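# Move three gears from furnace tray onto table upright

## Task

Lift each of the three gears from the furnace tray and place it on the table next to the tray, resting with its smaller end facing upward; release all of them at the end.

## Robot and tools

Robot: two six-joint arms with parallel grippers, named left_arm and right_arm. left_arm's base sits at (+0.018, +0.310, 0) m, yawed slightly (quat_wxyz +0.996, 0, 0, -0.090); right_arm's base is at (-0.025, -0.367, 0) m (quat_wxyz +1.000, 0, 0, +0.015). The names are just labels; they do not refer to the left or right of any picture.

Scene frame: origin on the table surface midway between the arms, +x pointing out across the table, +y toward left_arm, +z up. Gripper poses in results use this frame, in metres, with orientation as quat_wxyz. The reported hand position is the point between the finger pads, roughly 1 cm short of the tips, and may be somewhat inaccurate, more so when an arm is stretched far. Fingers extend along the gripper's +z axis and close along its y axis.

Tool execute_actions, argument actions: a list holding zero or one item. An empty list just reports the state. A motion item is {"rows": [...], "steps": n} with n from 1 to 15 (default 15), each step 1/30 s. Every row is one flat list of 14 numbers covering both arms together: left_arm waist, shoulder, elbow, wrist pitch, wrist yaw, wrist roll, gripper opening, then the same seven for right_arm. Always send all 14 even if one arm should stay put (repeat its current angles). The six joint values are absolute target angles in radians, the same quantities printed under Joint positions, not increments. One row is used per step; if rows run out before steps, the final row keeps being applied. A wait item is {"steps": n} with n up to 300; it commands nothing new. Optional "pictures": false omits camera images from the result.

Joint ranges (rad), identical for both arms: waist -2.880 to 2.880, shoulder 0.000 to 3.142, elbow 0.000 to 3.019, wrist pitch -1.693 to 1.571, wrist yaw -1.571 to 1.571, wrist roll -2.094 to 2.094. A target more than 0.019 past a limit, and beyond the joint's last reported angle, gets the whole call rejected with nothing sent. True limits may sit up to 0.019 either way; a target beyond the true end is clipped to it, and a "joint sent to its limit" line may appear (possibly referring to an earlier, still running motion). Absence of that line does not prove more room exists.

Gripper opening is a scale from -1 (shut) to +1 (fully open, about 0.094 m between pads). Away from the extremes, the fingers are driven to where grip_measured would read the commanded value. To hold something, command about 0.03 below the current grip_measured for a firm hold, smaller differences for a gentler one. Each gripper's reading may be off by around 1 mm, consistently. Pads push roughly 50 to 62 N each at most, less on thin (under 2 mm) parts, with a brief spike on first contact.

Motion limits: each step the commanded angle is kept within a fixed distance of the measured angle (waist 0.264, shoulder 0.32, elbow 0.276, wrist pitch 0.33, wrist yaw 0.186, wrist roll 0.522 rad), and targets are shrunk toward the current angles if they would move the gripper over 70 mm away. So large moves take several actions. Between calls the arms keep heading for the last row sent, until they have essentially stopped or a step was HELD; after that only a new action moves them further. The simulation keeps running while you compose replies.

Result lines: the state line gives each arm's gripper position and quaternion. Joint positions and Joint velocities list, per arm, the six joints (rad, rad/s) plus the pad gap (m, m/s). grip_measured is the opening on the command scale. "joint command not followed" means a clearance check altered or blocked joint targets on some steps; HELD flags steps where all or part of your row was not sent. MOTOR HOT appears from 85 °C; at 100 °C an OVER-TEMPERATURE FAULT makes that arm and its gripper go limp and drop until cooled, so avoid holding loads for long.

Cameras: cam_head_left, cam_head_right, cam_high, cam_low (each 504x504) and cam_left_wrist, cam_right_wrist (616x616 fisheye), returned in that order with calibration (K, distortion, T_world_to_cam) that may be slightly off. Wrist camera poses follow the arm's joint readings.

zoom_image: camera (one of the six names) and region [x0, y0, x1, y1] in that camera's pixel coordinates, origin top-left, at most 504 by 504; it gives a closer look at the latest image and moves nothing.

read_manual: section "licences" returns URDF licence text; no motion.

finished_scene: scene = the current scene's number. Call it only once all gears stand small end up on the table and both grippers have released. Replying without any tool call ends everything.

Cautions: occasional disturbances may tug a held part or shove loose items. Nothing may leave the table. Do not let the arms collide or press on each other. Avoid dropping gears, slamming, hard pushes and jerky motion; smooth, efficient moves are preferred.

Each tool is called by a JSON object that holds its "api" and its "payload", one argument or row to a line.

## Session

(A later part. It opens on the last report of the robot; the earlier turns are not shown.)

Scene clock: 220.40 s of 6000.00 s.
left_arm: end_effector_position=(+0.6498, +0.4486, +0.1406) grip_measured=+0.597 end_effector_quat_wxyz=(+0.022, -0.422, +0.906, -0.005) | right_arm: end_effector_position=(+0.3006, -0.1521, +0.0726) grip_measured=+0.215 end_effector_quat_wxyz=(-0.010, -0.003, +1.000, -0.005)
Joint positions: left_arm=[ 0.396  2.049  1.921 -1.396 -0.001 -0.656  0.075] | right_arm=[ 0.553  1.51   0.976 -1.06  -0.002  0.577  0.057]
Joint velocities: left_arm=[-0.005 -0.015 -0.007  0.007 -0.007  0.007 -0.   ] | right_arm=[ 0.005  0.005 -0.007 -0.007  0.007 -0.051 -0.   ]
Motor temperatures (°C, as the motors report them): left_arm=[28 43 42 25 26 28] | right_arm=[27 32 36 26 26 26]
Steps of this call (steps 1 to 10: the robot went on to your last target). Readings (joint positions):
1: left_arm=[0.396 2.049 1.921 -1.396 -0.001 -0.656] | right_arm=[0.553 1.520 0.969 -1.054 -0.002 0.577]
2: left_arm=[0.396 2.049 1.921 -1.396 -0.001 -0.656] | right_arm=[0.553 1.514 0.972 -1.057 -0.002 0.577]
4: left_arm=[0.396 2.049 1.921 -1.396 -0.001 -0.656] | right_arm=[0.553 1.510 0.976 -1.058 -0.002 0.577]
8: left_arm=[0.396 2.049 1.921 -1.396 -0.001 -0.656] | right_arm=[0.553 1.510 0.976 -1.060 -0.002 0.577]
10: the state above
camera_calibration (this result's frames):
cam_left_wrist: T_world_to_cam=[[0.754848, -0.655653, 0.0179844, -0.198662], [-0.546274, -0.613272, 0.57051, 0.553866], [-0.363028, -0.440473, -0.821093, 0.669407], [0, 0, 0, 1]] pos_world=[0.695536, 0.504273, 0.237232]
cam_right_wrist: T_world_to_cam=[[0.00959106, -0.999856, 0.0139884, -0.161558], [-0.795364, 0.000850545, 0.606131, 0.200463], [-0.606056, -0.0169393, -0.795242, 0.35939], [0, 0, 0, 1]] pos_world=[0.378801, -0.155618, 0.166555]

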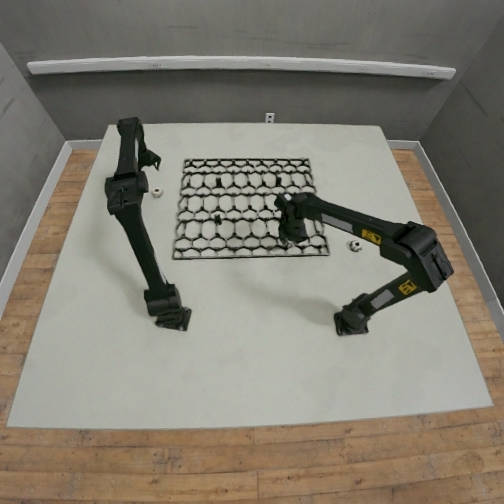

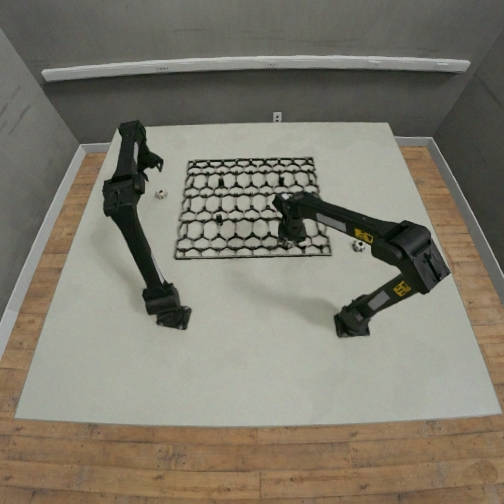

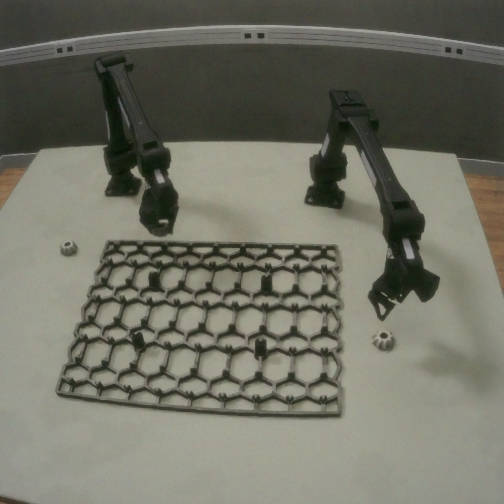

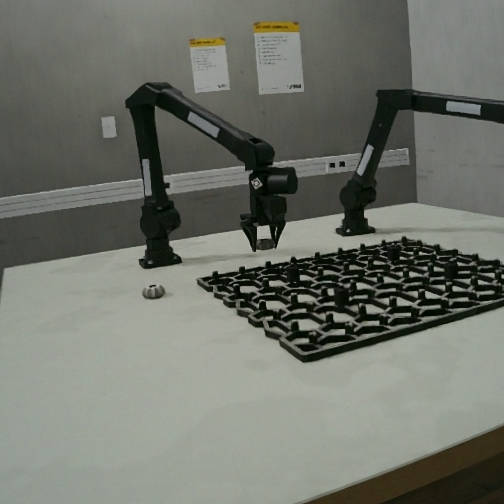

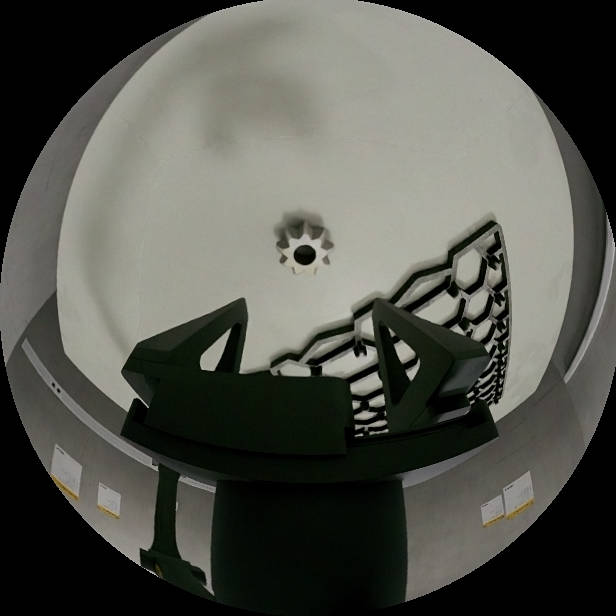

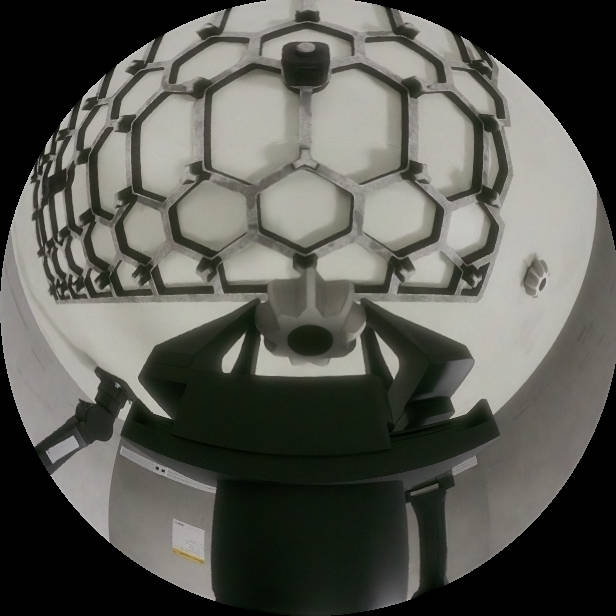

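{"api": "execute_actions", "payload": {
  "actions": [
    {"rows":[[0.40,2.05,1.95,-1.41,0,-0.66,0.6,0.57,1.505,1.0,-1.05,0,0.58,0.165],[0.40,2.05,1.95,-1.41,0,-0.66,0.6,0.59,1.505,1.0,-1.05,0,0.58,0.165],[0.40,2.05,1.95,-1.41,0,-0.66,0.6,0.62,1.505,1.0,-1.05,0,0.58,0.165],[0.40,2.05,1.95,-1.41,0,-0.66,0.6,0.655,1.505,1.0,-1.05,0,0.58,0.165],[0.40,2.05,1.95,-1.41,0,-0.66,0.6,0.695,1.505,1.0,-1.05,0,0.58,0.165],[0.40,2.05,1.95,-1.41,0,-0.66,0.6,0.74,1.505,1.0,-1.05,0,0.58,0.165],[0.40,2.05,1.95,-1.41,0,-0.66,0.6,0.785,1.505,1.0,-1.05,0,0.58,0.165],[0.40,2.05,1.95,-1.41,0,-0.66,0.6,0.83,1.505,1.0,-1.05,0,0.58,0.165],[0.40,2.05,1.95,-1.41,0,-0.66,0.6,0.875,1.505,1.0,-1.05,0,0.58,0.165],[0.40,2.05,1.95,-1.41,0,-0.66,0.6,0.915,1.505,1.0,-1.05,0,0.58,0.165],[0.40,2.05,1.95,-1.41,0,-0.66,0.6,0.95,1.505,1.0,-1.05,0,0.58,0.165],[0.40,2.05,1.95,-1.41,0,-0.66,0.6,0.98,1.505,1.0,-1.05,0,0.58,0.165],[0.40,2.05,1.95,-1.41,0,-0.66,0.6,1.0,1.505,1.0,-1.05,0,0.58,0.165],[0.40,2.05,1.95,-1.41,0,-0.66,0.6,1.012,1.505,1.0,-1.05,0,0.58,0.165],[0.40,2.05,1.95,-1.41,0,-0.66,0.6,1.02,1.505,1.0,-1.05,0,0.58,0.165]],"steps":15}
  ],
  "pictures": false
}}

{"api": "execute_actions", "payload": {
  "actions": [
    {"rows":[[0.40,2.05,1.95,-1.41,0,-0.66,0.6,1.02,1.51,0.985,-1.035,0,0.58,0.165],[0.40,2.05,1.95,-1.41,0,-0.66,0.6,1.02,1.518,0.98,-1.02,0,0.58,0.165],[0.40,2.05,1.95,-1.41,0,-0.66,0.6,1.02,1.526,0.975,-1.005,0,0.58,0.165],[0.40,2.05,1.95,-1.41,0,-0.66,0.6,1.02,1.534,0.97,-0.99,0,0.58,0.165],[0.40,2.05,1.95,-1.41,0,-0.66,0.6,1.02,1.542,0.965,-0.976,0,0.58,0.165],[0.40,2.05,1.95,-1.41,0,-0.66,0.6,1.02,1.55,0.96,-0.962,0,0.58,0.165],[0.40,2.05,1.95,-1.41,0,-0.66,0.6,1.02,1.558,0.955,-0.948,0,0.58,0.165],[0.40,2.05,1.95,-1.41,0,-0.66,0.6,1.02,1.566,0.95,-0.935,0,0.58,0.165],[0.40,2.05,1.95,-1.41,0,-0.66,0.6,1.02,1.574,0.945,-0.922,0,0.58,0.165],[0.40,2.05,1.95,-1.41,0,-0.66,0.6,1.02,1.581,0.94,-0.91,0,0.58,0.165],[0.40,2.05,1.95,-1.41,0,-0.66,0.6,1.02,1.587,0.936,-0.90,0,0.58,0.165],[0.40,2.05,1.95,-1.41,0,-0.66,0.6,1.02,1.592,0.933,-0.89,0,0.58,0.165],[0.40,2.05,1.95,-1.41,0,-0.66,0.6,1.02,1.596,0.93,-0.883,0,0.58,0.165]],"steps":15}
  ],
  "pictures": false
}}

{"api": "execute_actions", "payload": {
  "actions": [
    {"steps":10}
  ]
}}

Scene clock: 241.07 s of 6000.00 s.
left_arm: end_effector_position=(+0.6498, +0.4486, +0.1406) grip_measured=+0.597 end_effector_quat_wxyz=(+0.022, -0.422, +0.906, -0.005) | right_arm: end_effector_position=(+0.1658, -0.0257, +0.0662) grip_measured=+0.215 end_effector_quat_wxyz=(-0.013, -0.239, +0.971, -0.010)
Joint positions: left_arm=[ 0.396  2.049  1.921 -1.396 -0.001 -0.656  0.075] | right_arm=[ 1.03   1.527  0.976 -1.052 -0.005  0.577  0.057]
Joint velocities: left_arm=[-0.005 -0.005 -0.002  0.002 -0.066  0.022  0.   ] | right_arm=[ 0.728 -0.005  0.002 -0.002 -0.051 -0.051 -0.001]
Motor temperatures (°C, as the motors report them): left_arm=[28 43 43 25 26 28] | right_arm=[27 33 40 26 26 26]
Steps of this call (steps 1 to 45: the robot went on to your last target; steps 46 to 110: nothing new was sent; then 16.50 s passed at rest; steps 111 to 125: all 15 steps of this action). Readings (joint positions):
111: left_arm=[0.396 2.049 1.921 -1.396 -0.001 -0.656] | right_arm=[0.555 1.527 0.976 -1.060 -0.004 0.577]
112: left_arm=[0.396 2.049 1.921 -1.396 -0.001 -0.656] | right_arm=[0.557 1.527 0.976 -1.060 -0.003 0.577]
114: left_arm=[0.396 2.049 1.921 -1.396 -0.001 -0.656] | right_arm=[0.576 1.527 0.976 -1.060 0.002 0.577]
118: left_arm=[0.396 2.049 1.921 -1.396 -0.001 -0.656] | right_arm=[0.707 1.527 0.976 -1.057 0.005 0.577]
125: the state above

Scene clock: 241.57 s of 6000.00 s.
left_arm: end_effector_position=(+0.6498, +0.4486, +0.1406) grip_measured=+0.597 end_effector_quat_wxyz=(+0.022, -0.422, +0.906, -0.005) | right_arm: end_effector_position=(+0.1756, -0.0172, +0.0289) grip_measured=+0.215 end_effector_quat_wxyz=(+0.004, -0.235, +0.972, +0.005)
Joint positions: left_arm=[ 0.396  2.049  1.921 -1.396 -0.001 -0.656  0.075] | right_arm=[ 1.02   1.59   0.934 -0.901 -0.002  0.577  0.057]
Joint velocities: left_arm=[ 0.015  0.005  0.002 -0.022  0.051  0.007 -0.001] | right_arm=[-0.005 -0.024  0.002  0.168 -0.051  0.007 -0.001]
Motor temperatures (°C, as the motors report them): left_arm=[28 43 43 25 26 28] | right_arm=[27 33 40 26 26 26]
Steps of this call (steps 1 to 15: all 15 steps of this action). Readings (joint positions):
1: left_arm=[0.396 2.049 1.921 -1.396 -0.001 -0.656] | right_arm=[1.048 1.527 0.976 -1.051 -0.006 0.577]
2: left_arm=[0.396 2.049 1.921 -1.396 -0.001 -0.656] | right_arm=[1.057 1.527 0.976 -1.047 -0.007 0.577]
4: left_arm=[0.396 2.049 1.921 -1.396 -0.001 -0.656] | right_arm=[1.054 1.527 0.974 -1.027 -0.007 0.577]
8: left_arm=[0.396 2.049 1.921 -1.396 -0.001 -0.656] | right_arm=[1.027 1.539 0.961 -0.971 -0.004 0.577]
15: the state above

Scene clock: 241.90 s of 6000.00 s.
left_arm: end_effector_position=(+0.6498, +0.4486, +0.1406) grip_measured=+0.597 end_effector_quat_wxyz=(+0.022, -0.422, +0.906, -0.005) | right_arm: end_effector_position=(+0.1760, -0.0166, +0.0293) grip_measured=+0.215 end_effector_quat_wxyz=(+0.005, -0.235, +0.972, +0.007)
Joint positions: left_arm=[ 0.396  2.049  1.921 -1.396 -0.001 -0.656  0.075] | right_arm=[ 1.02   1.589  0.934 -0.899 -0.001  0.577  0.057]
Joint velocities: left_arm=[-0.005 -0.005  0.002 -0.012  0.007  0.007 -0.001] | right_arm=[ 0.005 -0.005 -0.012 -0.002 -0.051 -0.007  0.001]
Motor temperatures (°C, as the motors report them): left_arm=[28 43 43 25 26 28] | right_arm=[27 33 40 26 26 26]
Steps of this call (steps 1 to 10: the robot went on to your last target). Readings (joint positions):
1: left_arm=[0.396 2.049 1.921 -1.396 -0.001 -0.656] | right_arm=[1.020 1.589 0.934 -0.900 -0.001 0.577]
2: left_arm=[0.396 2.049 1.921 -1.396 -0.001 -0.656] | right_arm=[1.020 1.589 0.934 -0.899 -0.001 0.577]
4: left_arm=[0.396 2.049 1.921 -1.396 -0.001 -0.656] | right_arm=[1.020 1.589 0.934 -0.899 -0.001 0.577]
8: left_arm=[0.396 2.049 1.921 -1.396 -0.001 -0.656] | right_arm=[1.020 1.589 0.934 -0.899 -0.001 0.577]
10: the state above
camera_calibration (this result's frames):
cam_left_wrist: T_world_to_cam=[[0.754848, -0.655653, 0.0179844, -0.198662], [-0.546274, -0.613272, 0.57051, 0.553866], [-0.363028, -0.440473, -0.821093, 0.669407], [0, 0, 0, 1]] pos_world=[0.695536, 0.504273, 0.237232]
cam_right_wrist: T_world_to_cam=[[0.45891, -0.888457, -0.00669545, -0.100889], [-0.722443, -0.377525, 0.579267, 0.109134], [-0.517182, -0.260995, -0.81511, 0.232633], [0, 0, 0, 1]] pos_world=[0.245456, 0.0122815, 0.125728]

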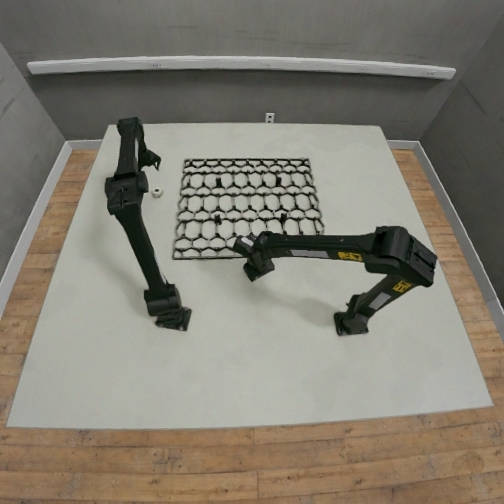

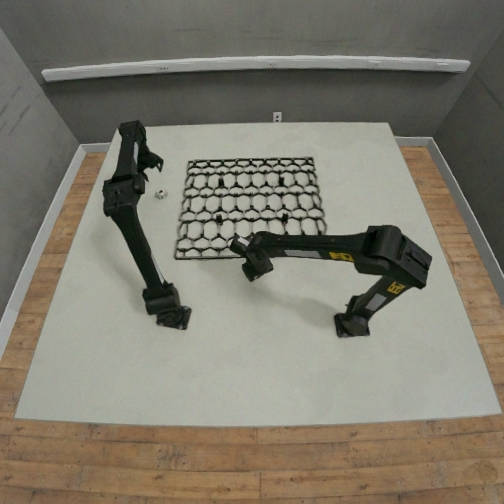

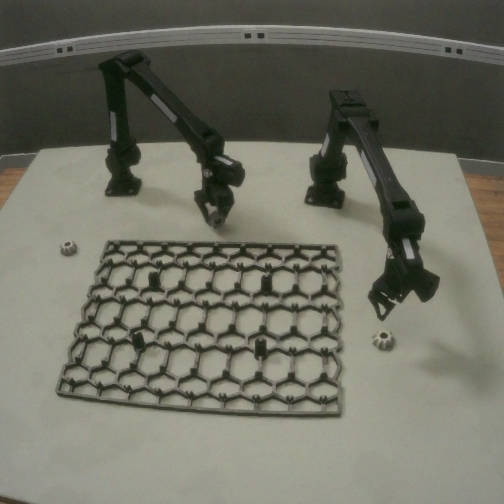

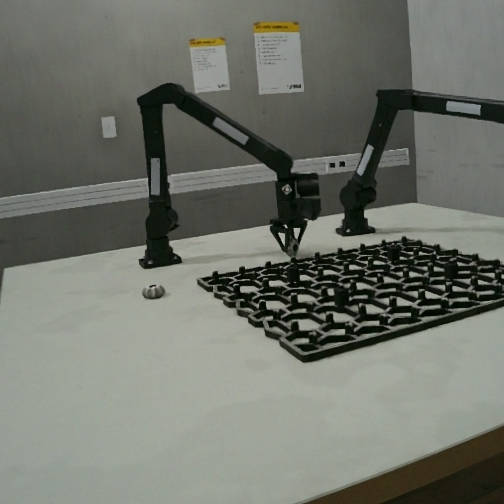

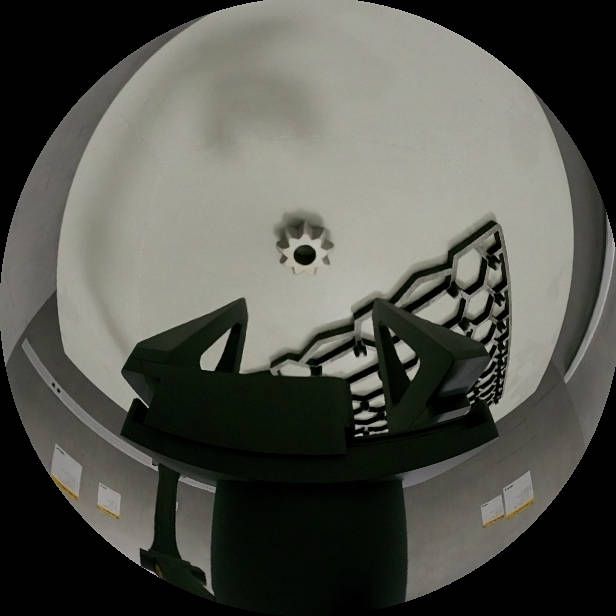

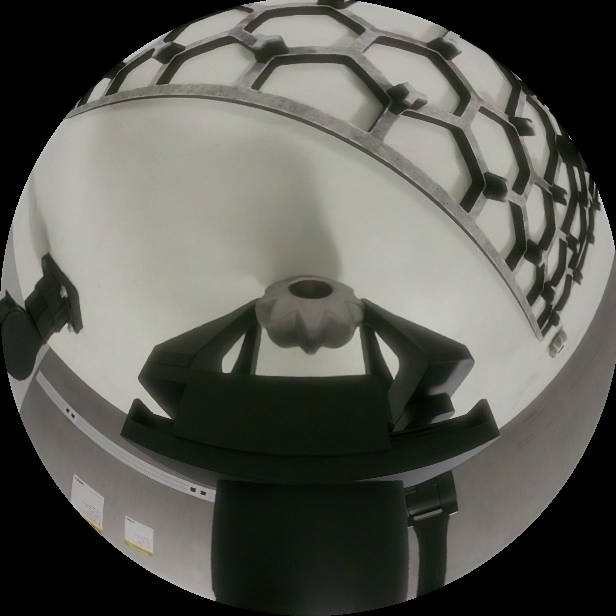

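{"api": "execute_actions", "payload": {
  "actions": [
    {"rows":[[0.40,2.05,1.95,-1.41,0,-0.66,0.6,1.02,1.56,0.95,-0.9,0,0.58,0.165],[0.40,2.05,1.95,-1.41,0,-0.66,0.6,1.02,1.53,0.95,-0.89,0,0.56,0.165],[0.40,2.05,1.95,-1.41,0,-0.66,0.6,1.02,1.50,0.94,-0.86,0,0.52,0.165],[0.40,2.05,1.95,-1.41,0,-0.66,0.6,1.02,1.47,0.92,-0.81,0,0.47,0.165],[0.40,2.05,1.95,-1.41,0,-0.66,0.6,1.02,1.44,0.89,-0.75,0,0.42,0.165],[0.40,2.05,1.95,-1.41,0,-0.66,0.6,1.02,1.41,0.85,-0.68,0,0.37,0.165],[0.40,2.05,1.95,-1.41,0,-0.66,0.6,1.02,1.38,0.81,-0.61,0,0.32,0.165],[0.40,2.05,1.95,-1.41,0,-0.66,0.6,1.02,1.355,0.77,-0.54,0,0.27,0.165],[0.40,2.05,1.95,-1.41,0,-0.66,0.6,1.02,1.33,0.73,-0.47,0,0.22,0.165],[0.40,2.05,1.95,-1.41,0,-0.66,0.6,1.02,1.31,0.68,-0.40,0,0.17,0.165],[0.40,2.05,1.95,-1.41,0,-0.66,0.6,1.02,1.29,0.63,-0.33,0,0.12,0.165],[0.40,2.05,1.95,-1.41,0,-0.66,0.6,1.02,1.275,0.59,-0.26,0,0.07,0.165],[0.40,2.05,1.95,-1.41,0,-0.66,0.6,1.02,1.26,0.55,-0.20,0,0.03,0.165],[0.40,2.05,1.95,-1.41,0,-0.66,0.6,1.02,1.25,0.51,-0.14,0,0,0.165],[0.40,2.05,1.95,-1.41,0,-0.66,0.6,1.02,1.244,0.49,-0.10,0,-0.01,0.165]],"steps":15}
  ],
  "pictures": false
}}

{"api": "execute_actions", "payload": {
  "actions": [
    {"steps":25}
  ]
}}

Scene clock: 266.23 s of 6000.00 s.
left_arm: end_effector_position=(+0.6498, +0.4486, +0.1406) grip_measured=+0.597 end_effector_quat_wxyz=(+0.022, -0.422, +0.906, -0.005) | right_arm: end_effector_position=(+0.1774, -0.0141, +0.0693) grip_measured=+0.215 end_effector_quat_wxyz=(+0.263, -0.413, +0.853, +0.181)
Joint positions: left_arm=[ 0.396  2.049  1.921 -1.396 -0.001 -0.656  0.075] | right_arm=[ 1.02   1.247  0.547 -0.222 -0.001  0.15   0.057]
Joint velocities: left_arm=[ 0.005 -0.005 -0.012 -0.002 -0.051  0.037 -0.002] | right_arm=[-0.005 -0.288 -1.087  1.526 -0.007 -0.96   0.001]
Motor temperatures (°C, as the motors report them): left_arm=[28 44 43 25 26 28] | right_arm=[27 32 36 26 26 25]
Steps of this call (steps 1 to 15: the robot went on to your last target; steps 16 to 90: nothing new was sent; then 20.83 s passed at rest; steps 91 to 105: all 15 steps of this action). Readings (joint positions):
91: left_arm=[0.396 2.049 1.921 -1.396 -0.001 -0.656] | right_arm=[1.020 1.588 0.934 -0.899 -0.001 0.577]
92: left_arm=[0.396 2.049 1.921 -1.396 -0.001 -0.656] | right_arm=[1.020 1.584 0.934 -0.899 -0.001 0.576]
94: left_arm=[0.396 2.049 1.921 -1.396 -0.001 -0.656] | right_arm=[1.020 1.568 0.927 -0.878 -0.001 0.555]
98: left_arm=[0.396 2.049 1.921 -1.396 -0.001 -0.656] | right_arm=[1.020 1.456 0.834 -0.677 -0.001 0.438]
105: the state above

Scene clock: 267.07 s of 6000.00 s.
left_arm: end_effector_position=(+0.6498, +0.4486, +0.1406) grip_measured=+0.597 end_effector_quat_wxyz=(+0.022, -0.422, +0.906, -0.005) | right_arm: end_effector_position=(+0.1680, -0.0305, +0.0446) grip_measured=+0.215 end_effector_quat_wxyz=(+0.277, -0.474, +0.820, +0.162)
Joint positions: left_arm=[ 0.396  2.049  1.921 -1.396 -0.001 -0.656  0.075] | right_arm=[ 1.02   1.258  0.467 -0.127 -0.001  0.004  0.057]
Joint velocities: left_arm=[-0.005 -0.005 -0.007 -0.002 -0.022  0.037 -0.   ] | right_arm=[-0.015 -0.005 -0.017  0.012 -0.007 -0.066 -0.001]
Motor temperatures (°C, as the motors report them): left_arm=[28 44 43 25 26 28] | right_arm=[27 32 36 26 26 25]
Steps of this call (steps 1 to 25: the robot went on to your last target). Readings (joint positions):
1: left_arm=[0.396 2.049 1.921 -1.396 -0.001 -0.656] | right_arm=[1.020 1.241 0.515 -0.182 -0.001 0.120]
2: left_arm=[0.396 2.049 1.921 -1.396 -0.001 -0.656] | right_arm=[1.020 1.240 0.493 -0.162 -0.001 0.097]
4: left_arm=[0.396 2.049 1.921 -1.396 -0.001 -0.656] | right_arm=[1.020 1.248 0.470 -0.149 -0.001 0.063]
8: left_arm=[0.396 2.049 1.921 -1.396 -0.001 -0.656] | right_arm=[1.020 1.258 0.467 -0.134 -0.001 0.028]
25: the state above
camera_calibration (this result's frames):
cam_left_wrist: T_world_to_cam=[[0.754848, -0.655653, 0.0179844, -0.198662], [-0.546274, -0.613272, 0.57051, 0.553866], [-0.363028, -0.440473, -0.821093, 0.669407], [0, 0, 0, 1]] pos_world=[0.695536, 0.504273, 0.237232]
cam_right_wrist: T_world_to_cam=[[0.866691, -0.498844, 0.00130663, -0.166485], [-0.498709, -0.866511, -0.0211682, 0.0635331], [0.0116919, 0.0176947, -0.999775, 0.165247], [0, 0, 0, 1]] pos_world=[0.174044, -0.0309221, 0.166773]

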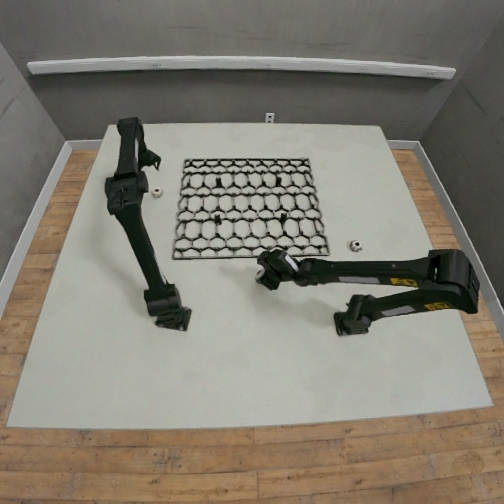

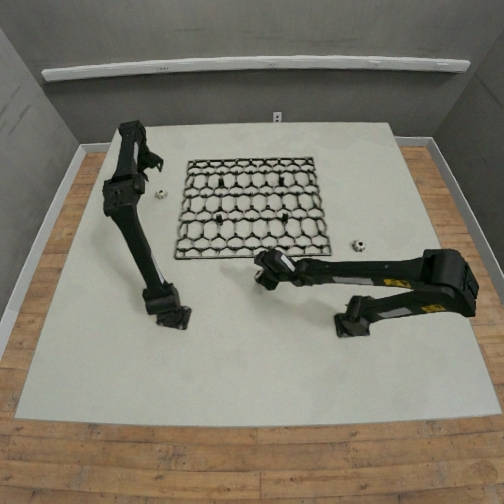

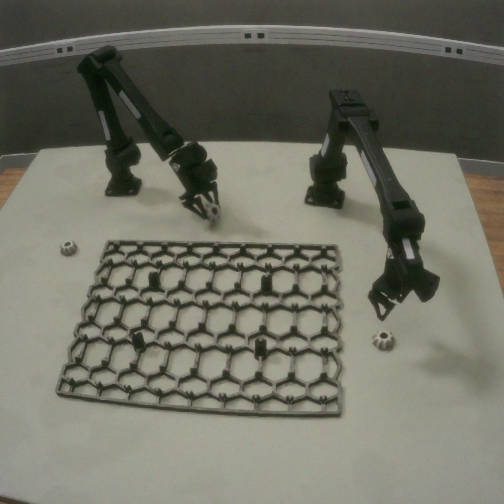

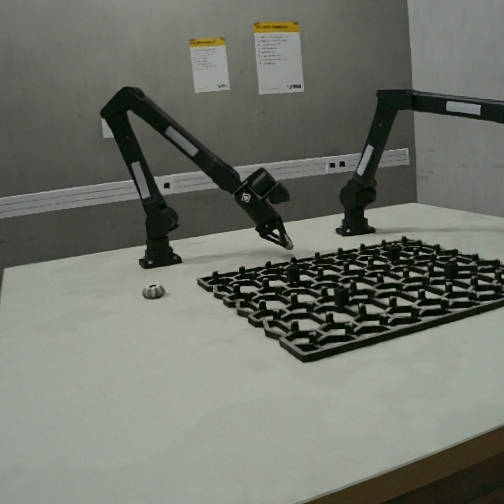

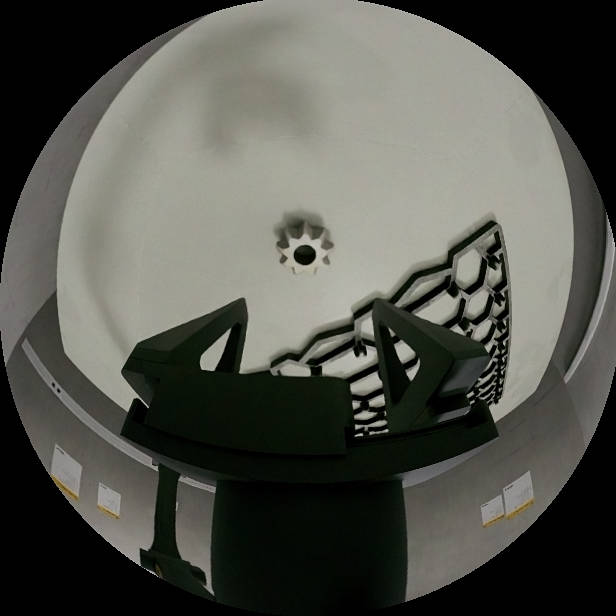

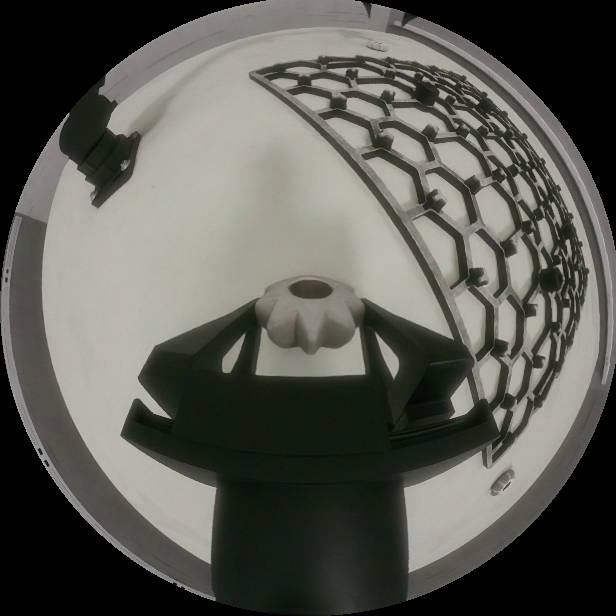

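{"api": "execute_actions", "payload": {
  "actions": [
    {"rows":[[0.40,2.05,1.95,-1.41,0,-0.66,0.6,1.03,1.26,0.48,-0.07,0,0,0.165],[0.40,2.05,1.95,-1.41,0,-0.66,0.6,1.04,1.27,0.48,-0.02,0,0,0.165],[0.40,2.05,1.95,-1.41,0,-0.66,0.6,1.05,1.285,0.475,0.04,0,0,0.165],[0.40,2.05,1.95,-1.41,0,-0.66,0.6,1.06,1.30,0.47,0.10,0,0,0.165],[0.40,2.05,1.95,-1.41,0,-0.66,0.6,1.07,1.32,0.465,0.16,0,0,0.165],[0.40,2.05,1.95,-1.41,0,-0.66,0.6,1.08,1.34,0.46,0.22,0,0,0.165],[0.40,2.05,1.95,-1.41,0,-0.66,0.6,1.09,1.36,0.455,0.28,0,0,0.165],[0.40,2.05,1.95,-1.41,0,-0.66,0.6,1.10,1.38,0.45,0.33,0,0,0.165],[0.40,2.05,1.95,-1.41,0,-0.66,0.6,1.11,1.40,0.445,0.38,0,0,0.165],[0.40,2.05,1.95,-1.41,0,-0.66,0.6,1.12,1.42,0.44,0.42,0,0,0.165],[0.40,2.05,1.95,-1.41,0,-0.66,0.6,1.13,1.44,0.44,0.46,0,0,0.165],[0.40,2.05,1.95,-1.41,0,-0.66,0.6,1.14,1.455,0.44,0.49,0,0,0.165],[0.40,2.05,1.95,-1.41,0,-0.66,0.6,1.15,1.47,0.44,0.515,0,0,0.165],[0.40,2.05,1.95,-1.41,0,-0.66,0.6,1.15,1.48,0.44,0.53,0,0,0.165]],"steps":15}
  ],
  "pictures": false
}}

{"api": "execute_actions", "payload": {
  "actions": [
    {"steps":20}
  ]
}}

Scene clock: 288.37 s of 6000.00 s.
left_arm: end_effector_position=(+0.6498, +0.4486, +0.1406) grip_measured=+0.597 end_effector_quat_wxyz=(+0.022, -0.422, +0.906, -0.005) | right_arm: end_effector_position=(+0.1512, +0.0524, +0.0510) grip_measured=+0.215 end_effector_quat_wxyz=(+0.398, -0.485, +0.732, +0.266)
Joint positions: left_arm=[ 0.396  2.049  1.921 -1.396 -0.001 -0.656  0.075] | right_arm=[ 1.143  1.479  0.438  0.469 -0.001  0.003  0.057]
Joint velocities: left_arm=[-0.015  0.005 -0.007  0.002 -0.051 -0.037  0.   ] | right_arm=[ 0.181  0.425 -0.046  0.432 -0.007  0.037  0.001]
Motor temperatures (°C, as the motors report them): left_arm=[28 44 44 25 26 28] | right_arm=[27 32 38 26 26 26]
Steps of this call (steps 1 to 15: the robot went on to your last target; steps 16 to 90: nothing new was sent; then 17.80 s passed at rest; steps 91 to 105: all 15 steps of this action). Readings (joint positions):
91: left_arm=[0.396 2.049 1.921 -1.396 -0.001 -0.656] | right_arm=[1.020 1.258 0.467 -0.123 -0.001 0.003]
92: left_arm=[0.396 2.049 1.921 -1.396 -0.001 -0.656] | right_arm=[1.021 1.260 0.466 -0.107 -0.001 0.003]
94: left_arm=[0.396 2.049 1.921 -1.396 -0.001 -0.656] | right_arm=[1.030 1.274 0.462 -0.032 -0.001 0.003]
98: left_arm=[0.396 2.049 1.921 -1.396 -0.001 -0.656] | right_arm=[1.070 1.340 0.457 0.193 -0.001 0.003]
105: the state above

Scene clock: 289.03 s of 6000.00 s.
left_arm: end_effector_position=(+0.6498, +0.4486, +0.1406) grip_measured=+0.597 end_effector_quat_wxyz=(+0.022, -0.422, +0.906, -0.005) | right_arm: end_effector_position=(+0.1516, +0.0615, +0.0557) grip_measured=+0.215 end_effector_quat_wxyz=(+0.411, -0.482, +0.722, +0.277)
Joint positions: left_arm=[ 0.396  2.049  1.921 -1.396 -0.001 -0.656  0.075] | right_arm=[ 1.15   1.5    0.446  0.521 -0.001  0.003  0.057]
Joint velocities: left_arm=[-0.005 -0.015 -0.002 -0.002  0.095  0.022 -0.001] | right_arm=[-0.015 -0.015 -0.144 -0.012  0.051 -0.007 -0.001]
Motor temperatures (°C, as the motors report them): left_arm=[28 44 44 25 26 28] | right_arm=[27 32 38 26 26 26]
Steps of this call (steps 1 to 20: the robot went on to your last target). Readings (joint positions):
1: left_arm=[0.396 2.049 1.921 -1.396 -0.001 -0.656] | right_arm=[1.148 1.490 0.437 0.480 -0.001 0.003]
2: left_arm=[0.396 2.049 1.921 -1.396 -0.001 -0.656] | right_arm=[1.150 1.497 0.435 0.485 -0.001 0.003]
4: left_arm=[0.396 2.049 1.921 -1.396 -0.001 -0.656] | right_arm=[1.150 1.501 0.432 0.489 -0.001 0.003]
8: left_arm=[0.396 2.049 1.921 -1.396 -0.001 -0.656] | right_arm=[1.150 1.501 0.432 0.496 -0.001 0.003]
20: the state above
camera_calibration (this result's frames):
cam_left_wrist: T_world_to_cam=[[0.754848, -0.655653, 0.0179844, -0.198662], [-0.546274, -0.613272, 0.57051, 0.553866], [-0.363028, -0.440473, -0.821093, 0.669407], [0, 0, 0, 1]] pos_world=[0.695536, 0.504273, 0.237232]
cam_right_wrist: T_world_to_cam=[[0.923892, -0.382651, 0.00100383, -0.122142], [-0.351167, -0.84891, -0.395011, 0.13269], [0.152004, 0.364595, -0.918676, 0.127779], [0, 0, 0, 1]] pos_world=[0.140019, 0.0193171, 0.169924]

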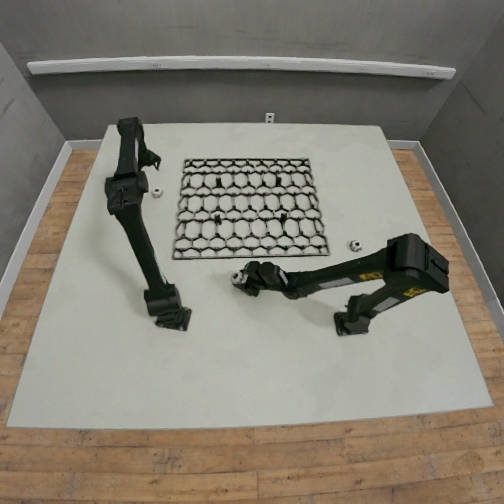

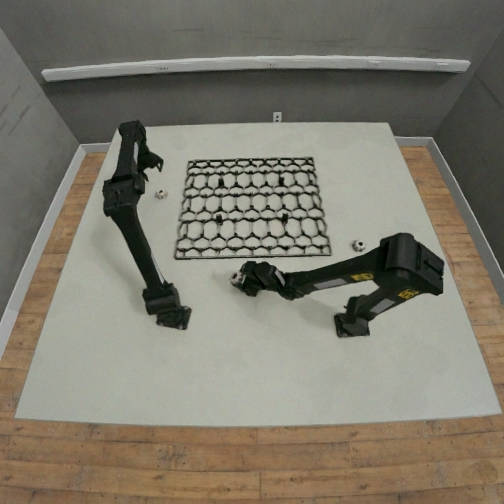

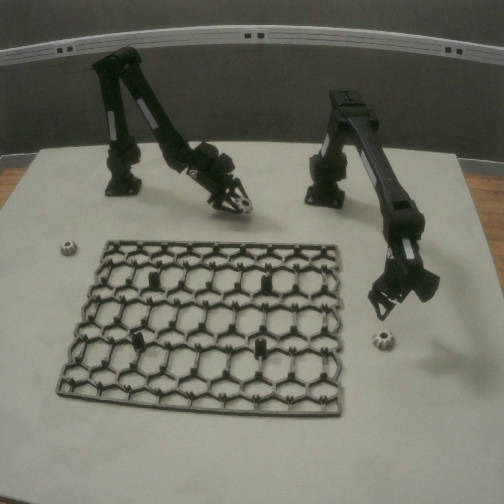

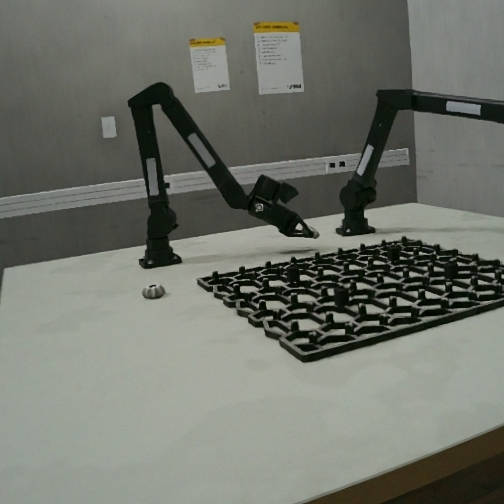

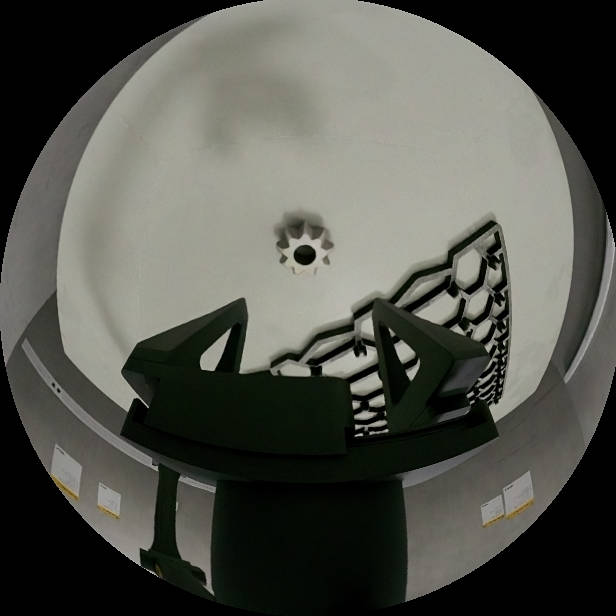

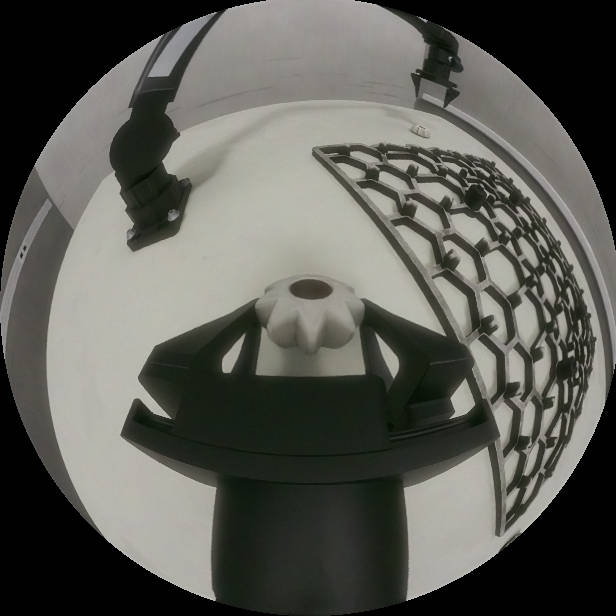

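{"api": "execute_actions", "payload": {
  "actions": [
    {"rows":[[0.40,2.05,1.95,-1.41,0,-0.66,0.6,1.15,1.505,0.44,0.53,0,0,0.17],[0.40,2.05,1.95,-1.41,0,-0.66,0.6,1.15,1.51,0.44,0.53,0,0,0.175],[0.40,2.05,1.95,-1.41,0,-0.66,0.6,1.15,1.515,0.44,0.53,0,0,0.18],[0.40,2.05,1.95,-1.41,0,-0.66,0.6,1.15,1.52,0.44,0.53,0,0,0.185],[0.40,2.05,1.95,-1.41,0,-0.66,0.6,1.15,1.525,0.44,0.53,0,0,0.19],[0.40,2.05,1.95,-1.41,0,-0.66,0.6,1.15,1.53,0.44,0.53,0,0,0.19],[0.40,2.05,1.95,-1.41,0,-0.66,0.6,1.15,1.535,0.44,0.53,0,0,0.19],[0.40,2.05,1.95,-1.41,0,-0.66,0.6,1.15,1.54,0.44,0.53,0,0,0.19],[0.40,2.05,1.95,-1.41,0,-0.66,0.6,1.15,1.545,0.44,0.53,0,0,0.19],[0.40,2.05,1.95,-1.41,0,-0.66,0.6,1.15,1.55,0.44,0.53,0,0,0.19],[0.40,2.05,1.95,-1.41,0,-0.66,0.6,1.15,1.555,0.44,0.53,0,0,0.19],[0.40,2.05,1.95,-1.41,0,-0.66,0.6,1.15,1.56,0.44,0.53,0,0,0.19],[0.40,2.05,1.95,-1.41,0,-0.66,0.6,1.15,1.565,0.44,0.53,0,0,0.19],[0.40,2.05,1.95,-1.41,0,-0.66,0.6,1.15,1.57,0.44,0.53,0,0,0.19]],"steps":15}
  ],
  "pictures": false
}}

{"api": "execute_actions", "payload": {
  "actions": [
    {"steps":12}
  ]
}}

Scene clock: 300.50 s of 6000.00 s.
left_arm: end_effector_position=(+0.6498, +0.4486, +0.1406) grip_measured=+0.597 end_effector_quat_wxyz=(+0.022, -0.422, +0.906, -0.005) | right_arm: end_effector_position=(+0.1464, +0.0489, +0.0193) grip_measured=+0.215 end_effector_quat_wxyz=(+0.380, -0.494, +0.739, +0.256)
Joint positions: left_arm=[ 0.396  2.049  1.921 -1.396 -0.001 -0.656  0.075] | right_arm=[ 1.15   1.571  0.431  0.52  -0.001  0.003  0.057]
Joint velocities: left_arm=[ 0.005  0.005 -0.012 -0.007 -0.051 -0.037  0.002] | right_arm=[-0.015  0.093 -0.007 -0.027 -0.051 -0.022  0.   ]
Motor temperatures (°C, as the motors report them): left_arm=[28 44 44 25 26 28] | right_arm=[27 32 36 26 26 26]
Steps of this call (steps 1 to 30: the robot went on to your last target; steps 31 to 90: nothing new was sent; then 7.97 s passed at rest; steps 91 to 105: all 15 steps of this action). Readings (joint positions):
91: left_arm=[0.396 2.049 1.921 -1.396 -0.001 -0.656] | right_arm=[1.150 1.500 0.431 0.520 -0.001 0.003]
92: left_arm=[0.396 2.049 1.921 -1.396 -0.001 -0.656] | right_arm=[1.150 1.502 0.431 0.520 -0.001 0.003]
94: left_arm=[0.396 2.049 1.921 -1.396 -0.001 -0.656] | right_arm=[1.150 1.508 0.431 0.520 -0.001 0.003]
98: left_arm=[0.396 2.049 1.921 -1.396 -0.001 -0.656] | right_arm=[1.150 1.532 0.431 0.520 -0.001 0.003]
105: the state above

Scene clock: 300.90 s of 6000.00 s.
left_arm: end_effector_position=(+0.6498, +0.4486, +0.1406) grip_measured=+0.597 end_effector_quat_wxyz=(+0.022, -0.422, +0.906, -0.005) | right_arm: end_effector_position=(+0.1463, +0.0487, +0.0188) grip_measured=+0.215 end_effector_quat_wxyz=(+0.379, -0.494, +0.739, +0.256)
Joint positions: left_arm=[ 0.396  2.049  1.921 -1.396 -0.001 -0.656  0.075] | right_arm=[ 1.15   1.572  0.431  0.52  -0.001  0.003  0.057]
Joint velocities: left_arm=[-0.005 -0.005 -0.002  0.002 -0.007  0.037 -0.   ] | right_arm=[-0.015 -0.015  0.012  0.012  0.007  0.037  0.   ]
Motor temperatures (°C, as the motors report them): left_arm=[28 44 44 25 26 28] | right_arm=[27 32 36 26 26 26]
Steps of this call (steps 1 to 12: the robot went on to your last target). Readings (joint positions):
1: left_arm=[0.396 2.049 1.921 -1.396 -0.001 -0.656] | right_arm=[1.150 1.572 0.431 0.520 -0.001 0.003]
2: left_arm=[0.396 2.049 1.921 -1.396 -0.001 -0.656] | right_arm=[1.150 1.572 0.431 0.520 -0.001 0.003]
4: left_arm=[0.396 2.049 1.921 -1.396 -0.001 -0.656] | right_arm=[1.150 1.572 0.431 0.520 -0.001 0.003]
8: left_arm=[0.396 2.049 1.921 -1.396 -0.001 -0.656] | right_arm=[1.150 1.572 0.431 0.520 -0.001 0.003]
12: the state above
camera_calibration (this result's frames):
cam_left_wrist: T_world_to_cam=[[0.754848, -0.655653, 0.0179844, -0.198662], [-0.546274, -0.613272, 0.57051, 0.553866], [-0.363028, -0.440473, -0.821093, 0.669407], [0, 0, 0, 1]] pos_world=[0.695536, 0.504273, 0.237232]
cam_right_wrist: T_world_to_cam=[[0.923929, -0.382562, 0.00121079, -0.122152], [-0.362899, -0.877432, -0.313715, 0.107008], [0.121078, 0.289411, -0.949516, 0.108101], [0, 0, 0, 1]] pos_world=[0.138604, 0.0158761, 0.136362]

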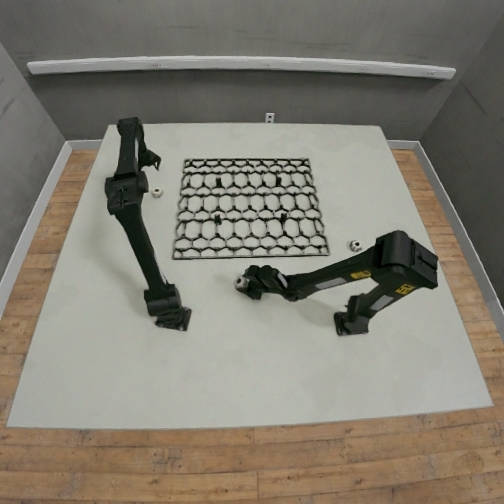

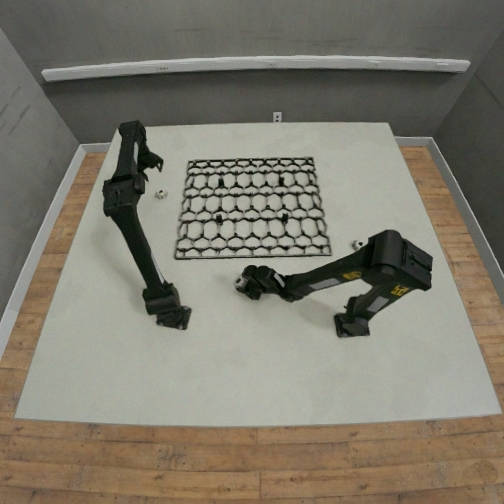

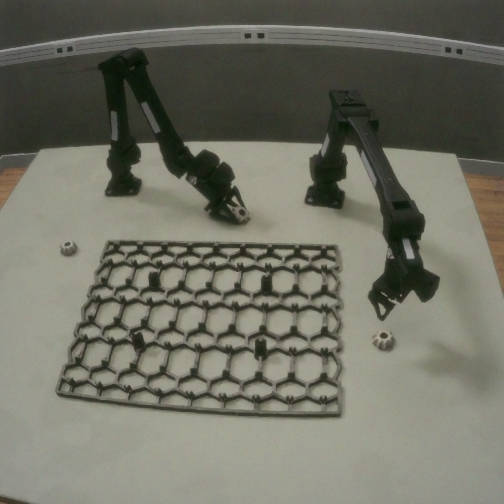

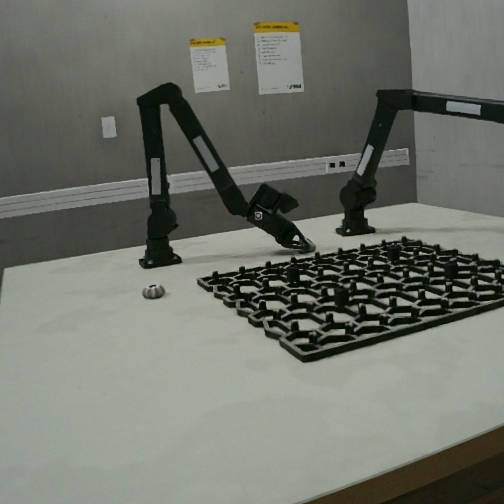

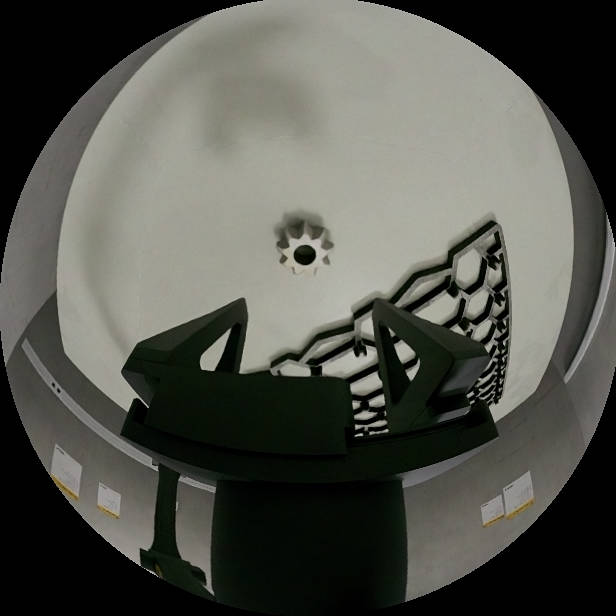

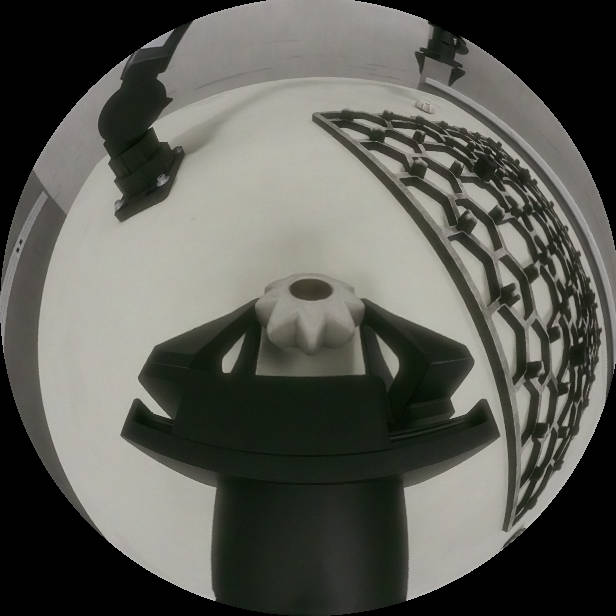

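{"api": "execute_actions", "payload": {
  "actions": [
    {"rows":[[0.40,2.05,1.95,-1.41,0,-0.66,0.6,1.15,1.575,0.435,0.52,0,0,0.195],[0.40,2.05,1.95,-1.41,0,-0.66,0.6,1.15,1.575,0.435,0.513,0,0,0.2],[0.40,2.05,1.95,-1.41,0,-0.66,0.6,1.15,1.575,0.435,0.506,0,0,0.2],[0.40,2.05,1.95,-1.41,0,-0.66,0.6,1.15,1.575,0.435,0.499,0,0,0.2],[0.40,2.05,1.95,-1.41,0,-0.66,0.6,1.15,1.575,0.435,0.492,0,0,0.2],[0.40,2.05,1.95,-1.41,0,-0.66,0.6,1.15,1.575,0.435,0.485,0,0,0.2],[0.40,2.05,1.95,-1.41,0,-0.66,0.6,1.15,1.575,0.435,0.478,0,0,0.2],[0.40,2.05,1.95,-1.41,0,-0.66,0.6,1.15,1.575,0.435,0.471,0,0,0.2],[0.40,2.05,1.95,-1.41,0,-0.66,0.6,1.15,1.575,0.435,0.464,0,0,0.2],[0.40,2.05,1.95,-1.41,0,-0.66,0.6,1.15,1.575,0.435,0.457,0,0,0.2],[0.40,2.05,1.95,-1.41,0,-0.66,0.6,1.15,1.575,0.435,0.45,0,0,0.2]],"steps":15}
  ]
}}

Scene clock: 313.17 s of 6000.00 s.
left_arm: end_effector_position=(+0.6498, +0.4486, +0.1406) grip_measured=+0.597 end_effector_quat_wxyz=(+0.022, -0.422, +0.906, -0.005) | right_arm: end_effector_position=(+0.1433, +0.0412, +0.0098) grip_measured=+0.215 end_effector_quat_wxyz=(+0.360, -0.500, +0.749, +0.242)
Joint positions: left_arm=[ 0.396  2.049  1.921 -1.396 -0.001 -0.656  0.075] | right_arm=[ 1.15   1.566  0.431  0.461 -0.001  0.003  0.057]
Joint velocities: left_arm=[-0.005 -0.005 -0.027 -0.007 -0.037  0.066  0.001] | right_arm=[-0.005  0.005  0.002 -0.017 -0.037 -0.037 -0.001]
Motor temperatures (°C, as the motors report them): left_arm=[28 45 44 25 26 28] | right_arm=[27 32 35 26 26 25]
Steps of this call (steps 1 to 15: the robot went on to your last target; steps 16 to 90: nothing new was sent; then 8.77 s passed at rest; steps 91 to 105: all 15 steps of this action). Readings (joint positions):
91: left_arm=[0.396 2.049 1.921 -1.396 -0.001 -0.656] | right_arm=[1.150 1.572 0.431 0.520 -0.001 0.003]
92: left_arm=[0.396 2.049 1.921 -1.396 -0.001 -0.656] | right_arm=[1.150 1.572 0.431 0.520 -0.001 0.003]
94: left_arm=[0.396 2.049 1.921 -1.396 -0.001 -0.656] | right_arm=[1.150 1.572 0.431 0.518 -0.001 0.003]
98: left_arm=[0.396 2.049 1.921 -1.396 -0.001 -0.656] | right_arm=[1.150 1.569 0.431 0.505 -0.001 0.003]
105: the state above
camera_calibration (this result's frames):
cam_left_wrist: T_world_to_cam=[[0.754848, -0.655653, 0.0179844, -0.198662], [-0.546274, -0.613272, 0.57051, 0.553866], [-0.363028, -0.440473, -0.821093, 0.669407], [0, 0, 0, 1]] pos_world=[0.695536, 0.504273, 0.237232]
cam_right_wrist: T_world_to_cam=[[0.923955, -0.382499, 0.00133343, -0.122167], [-0.368754, -0.891668, -0.262582, 0.0973746], [0.101626, 0.242122, -0.964909, 0.106914], [0, 0, 0, 1]] pos_world=[0.137919, 0.0142108, 0.128894]

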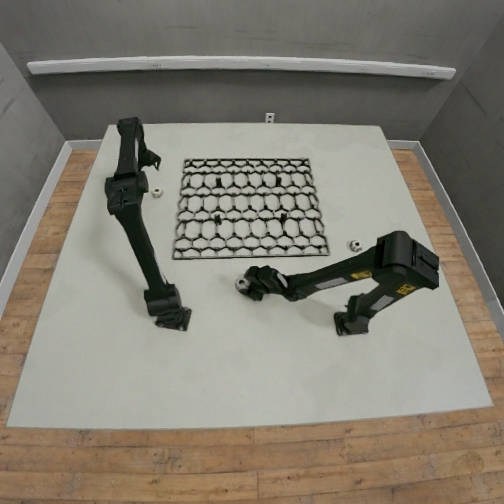

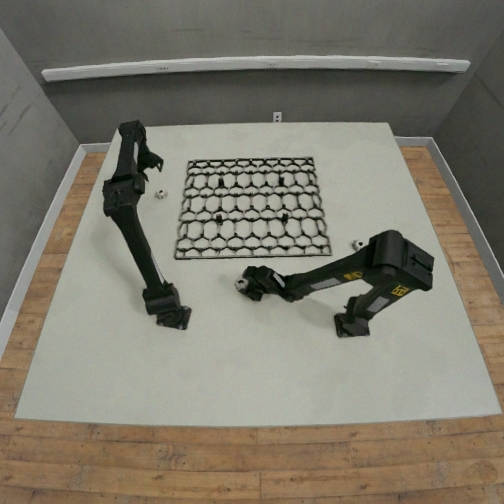

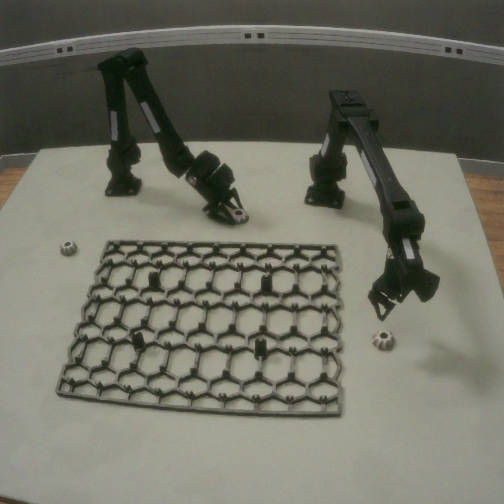

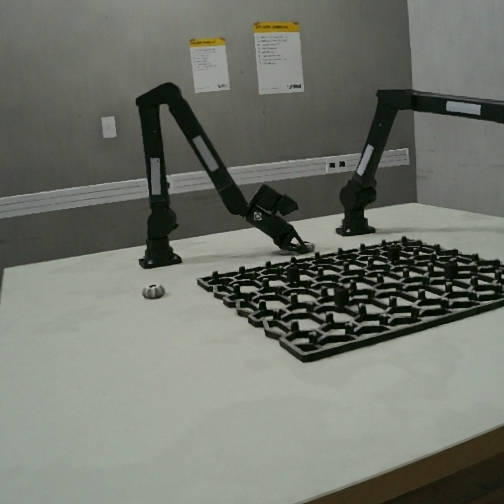

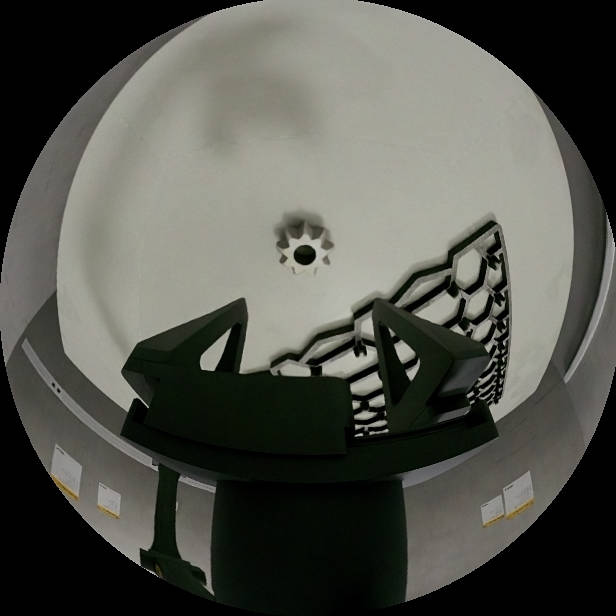

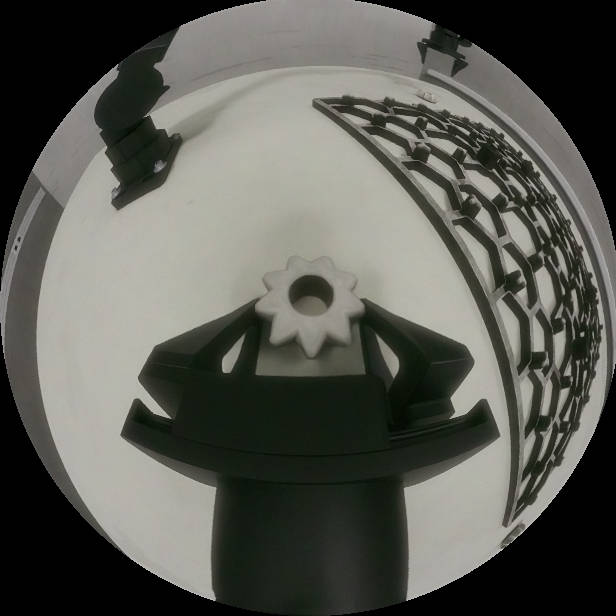

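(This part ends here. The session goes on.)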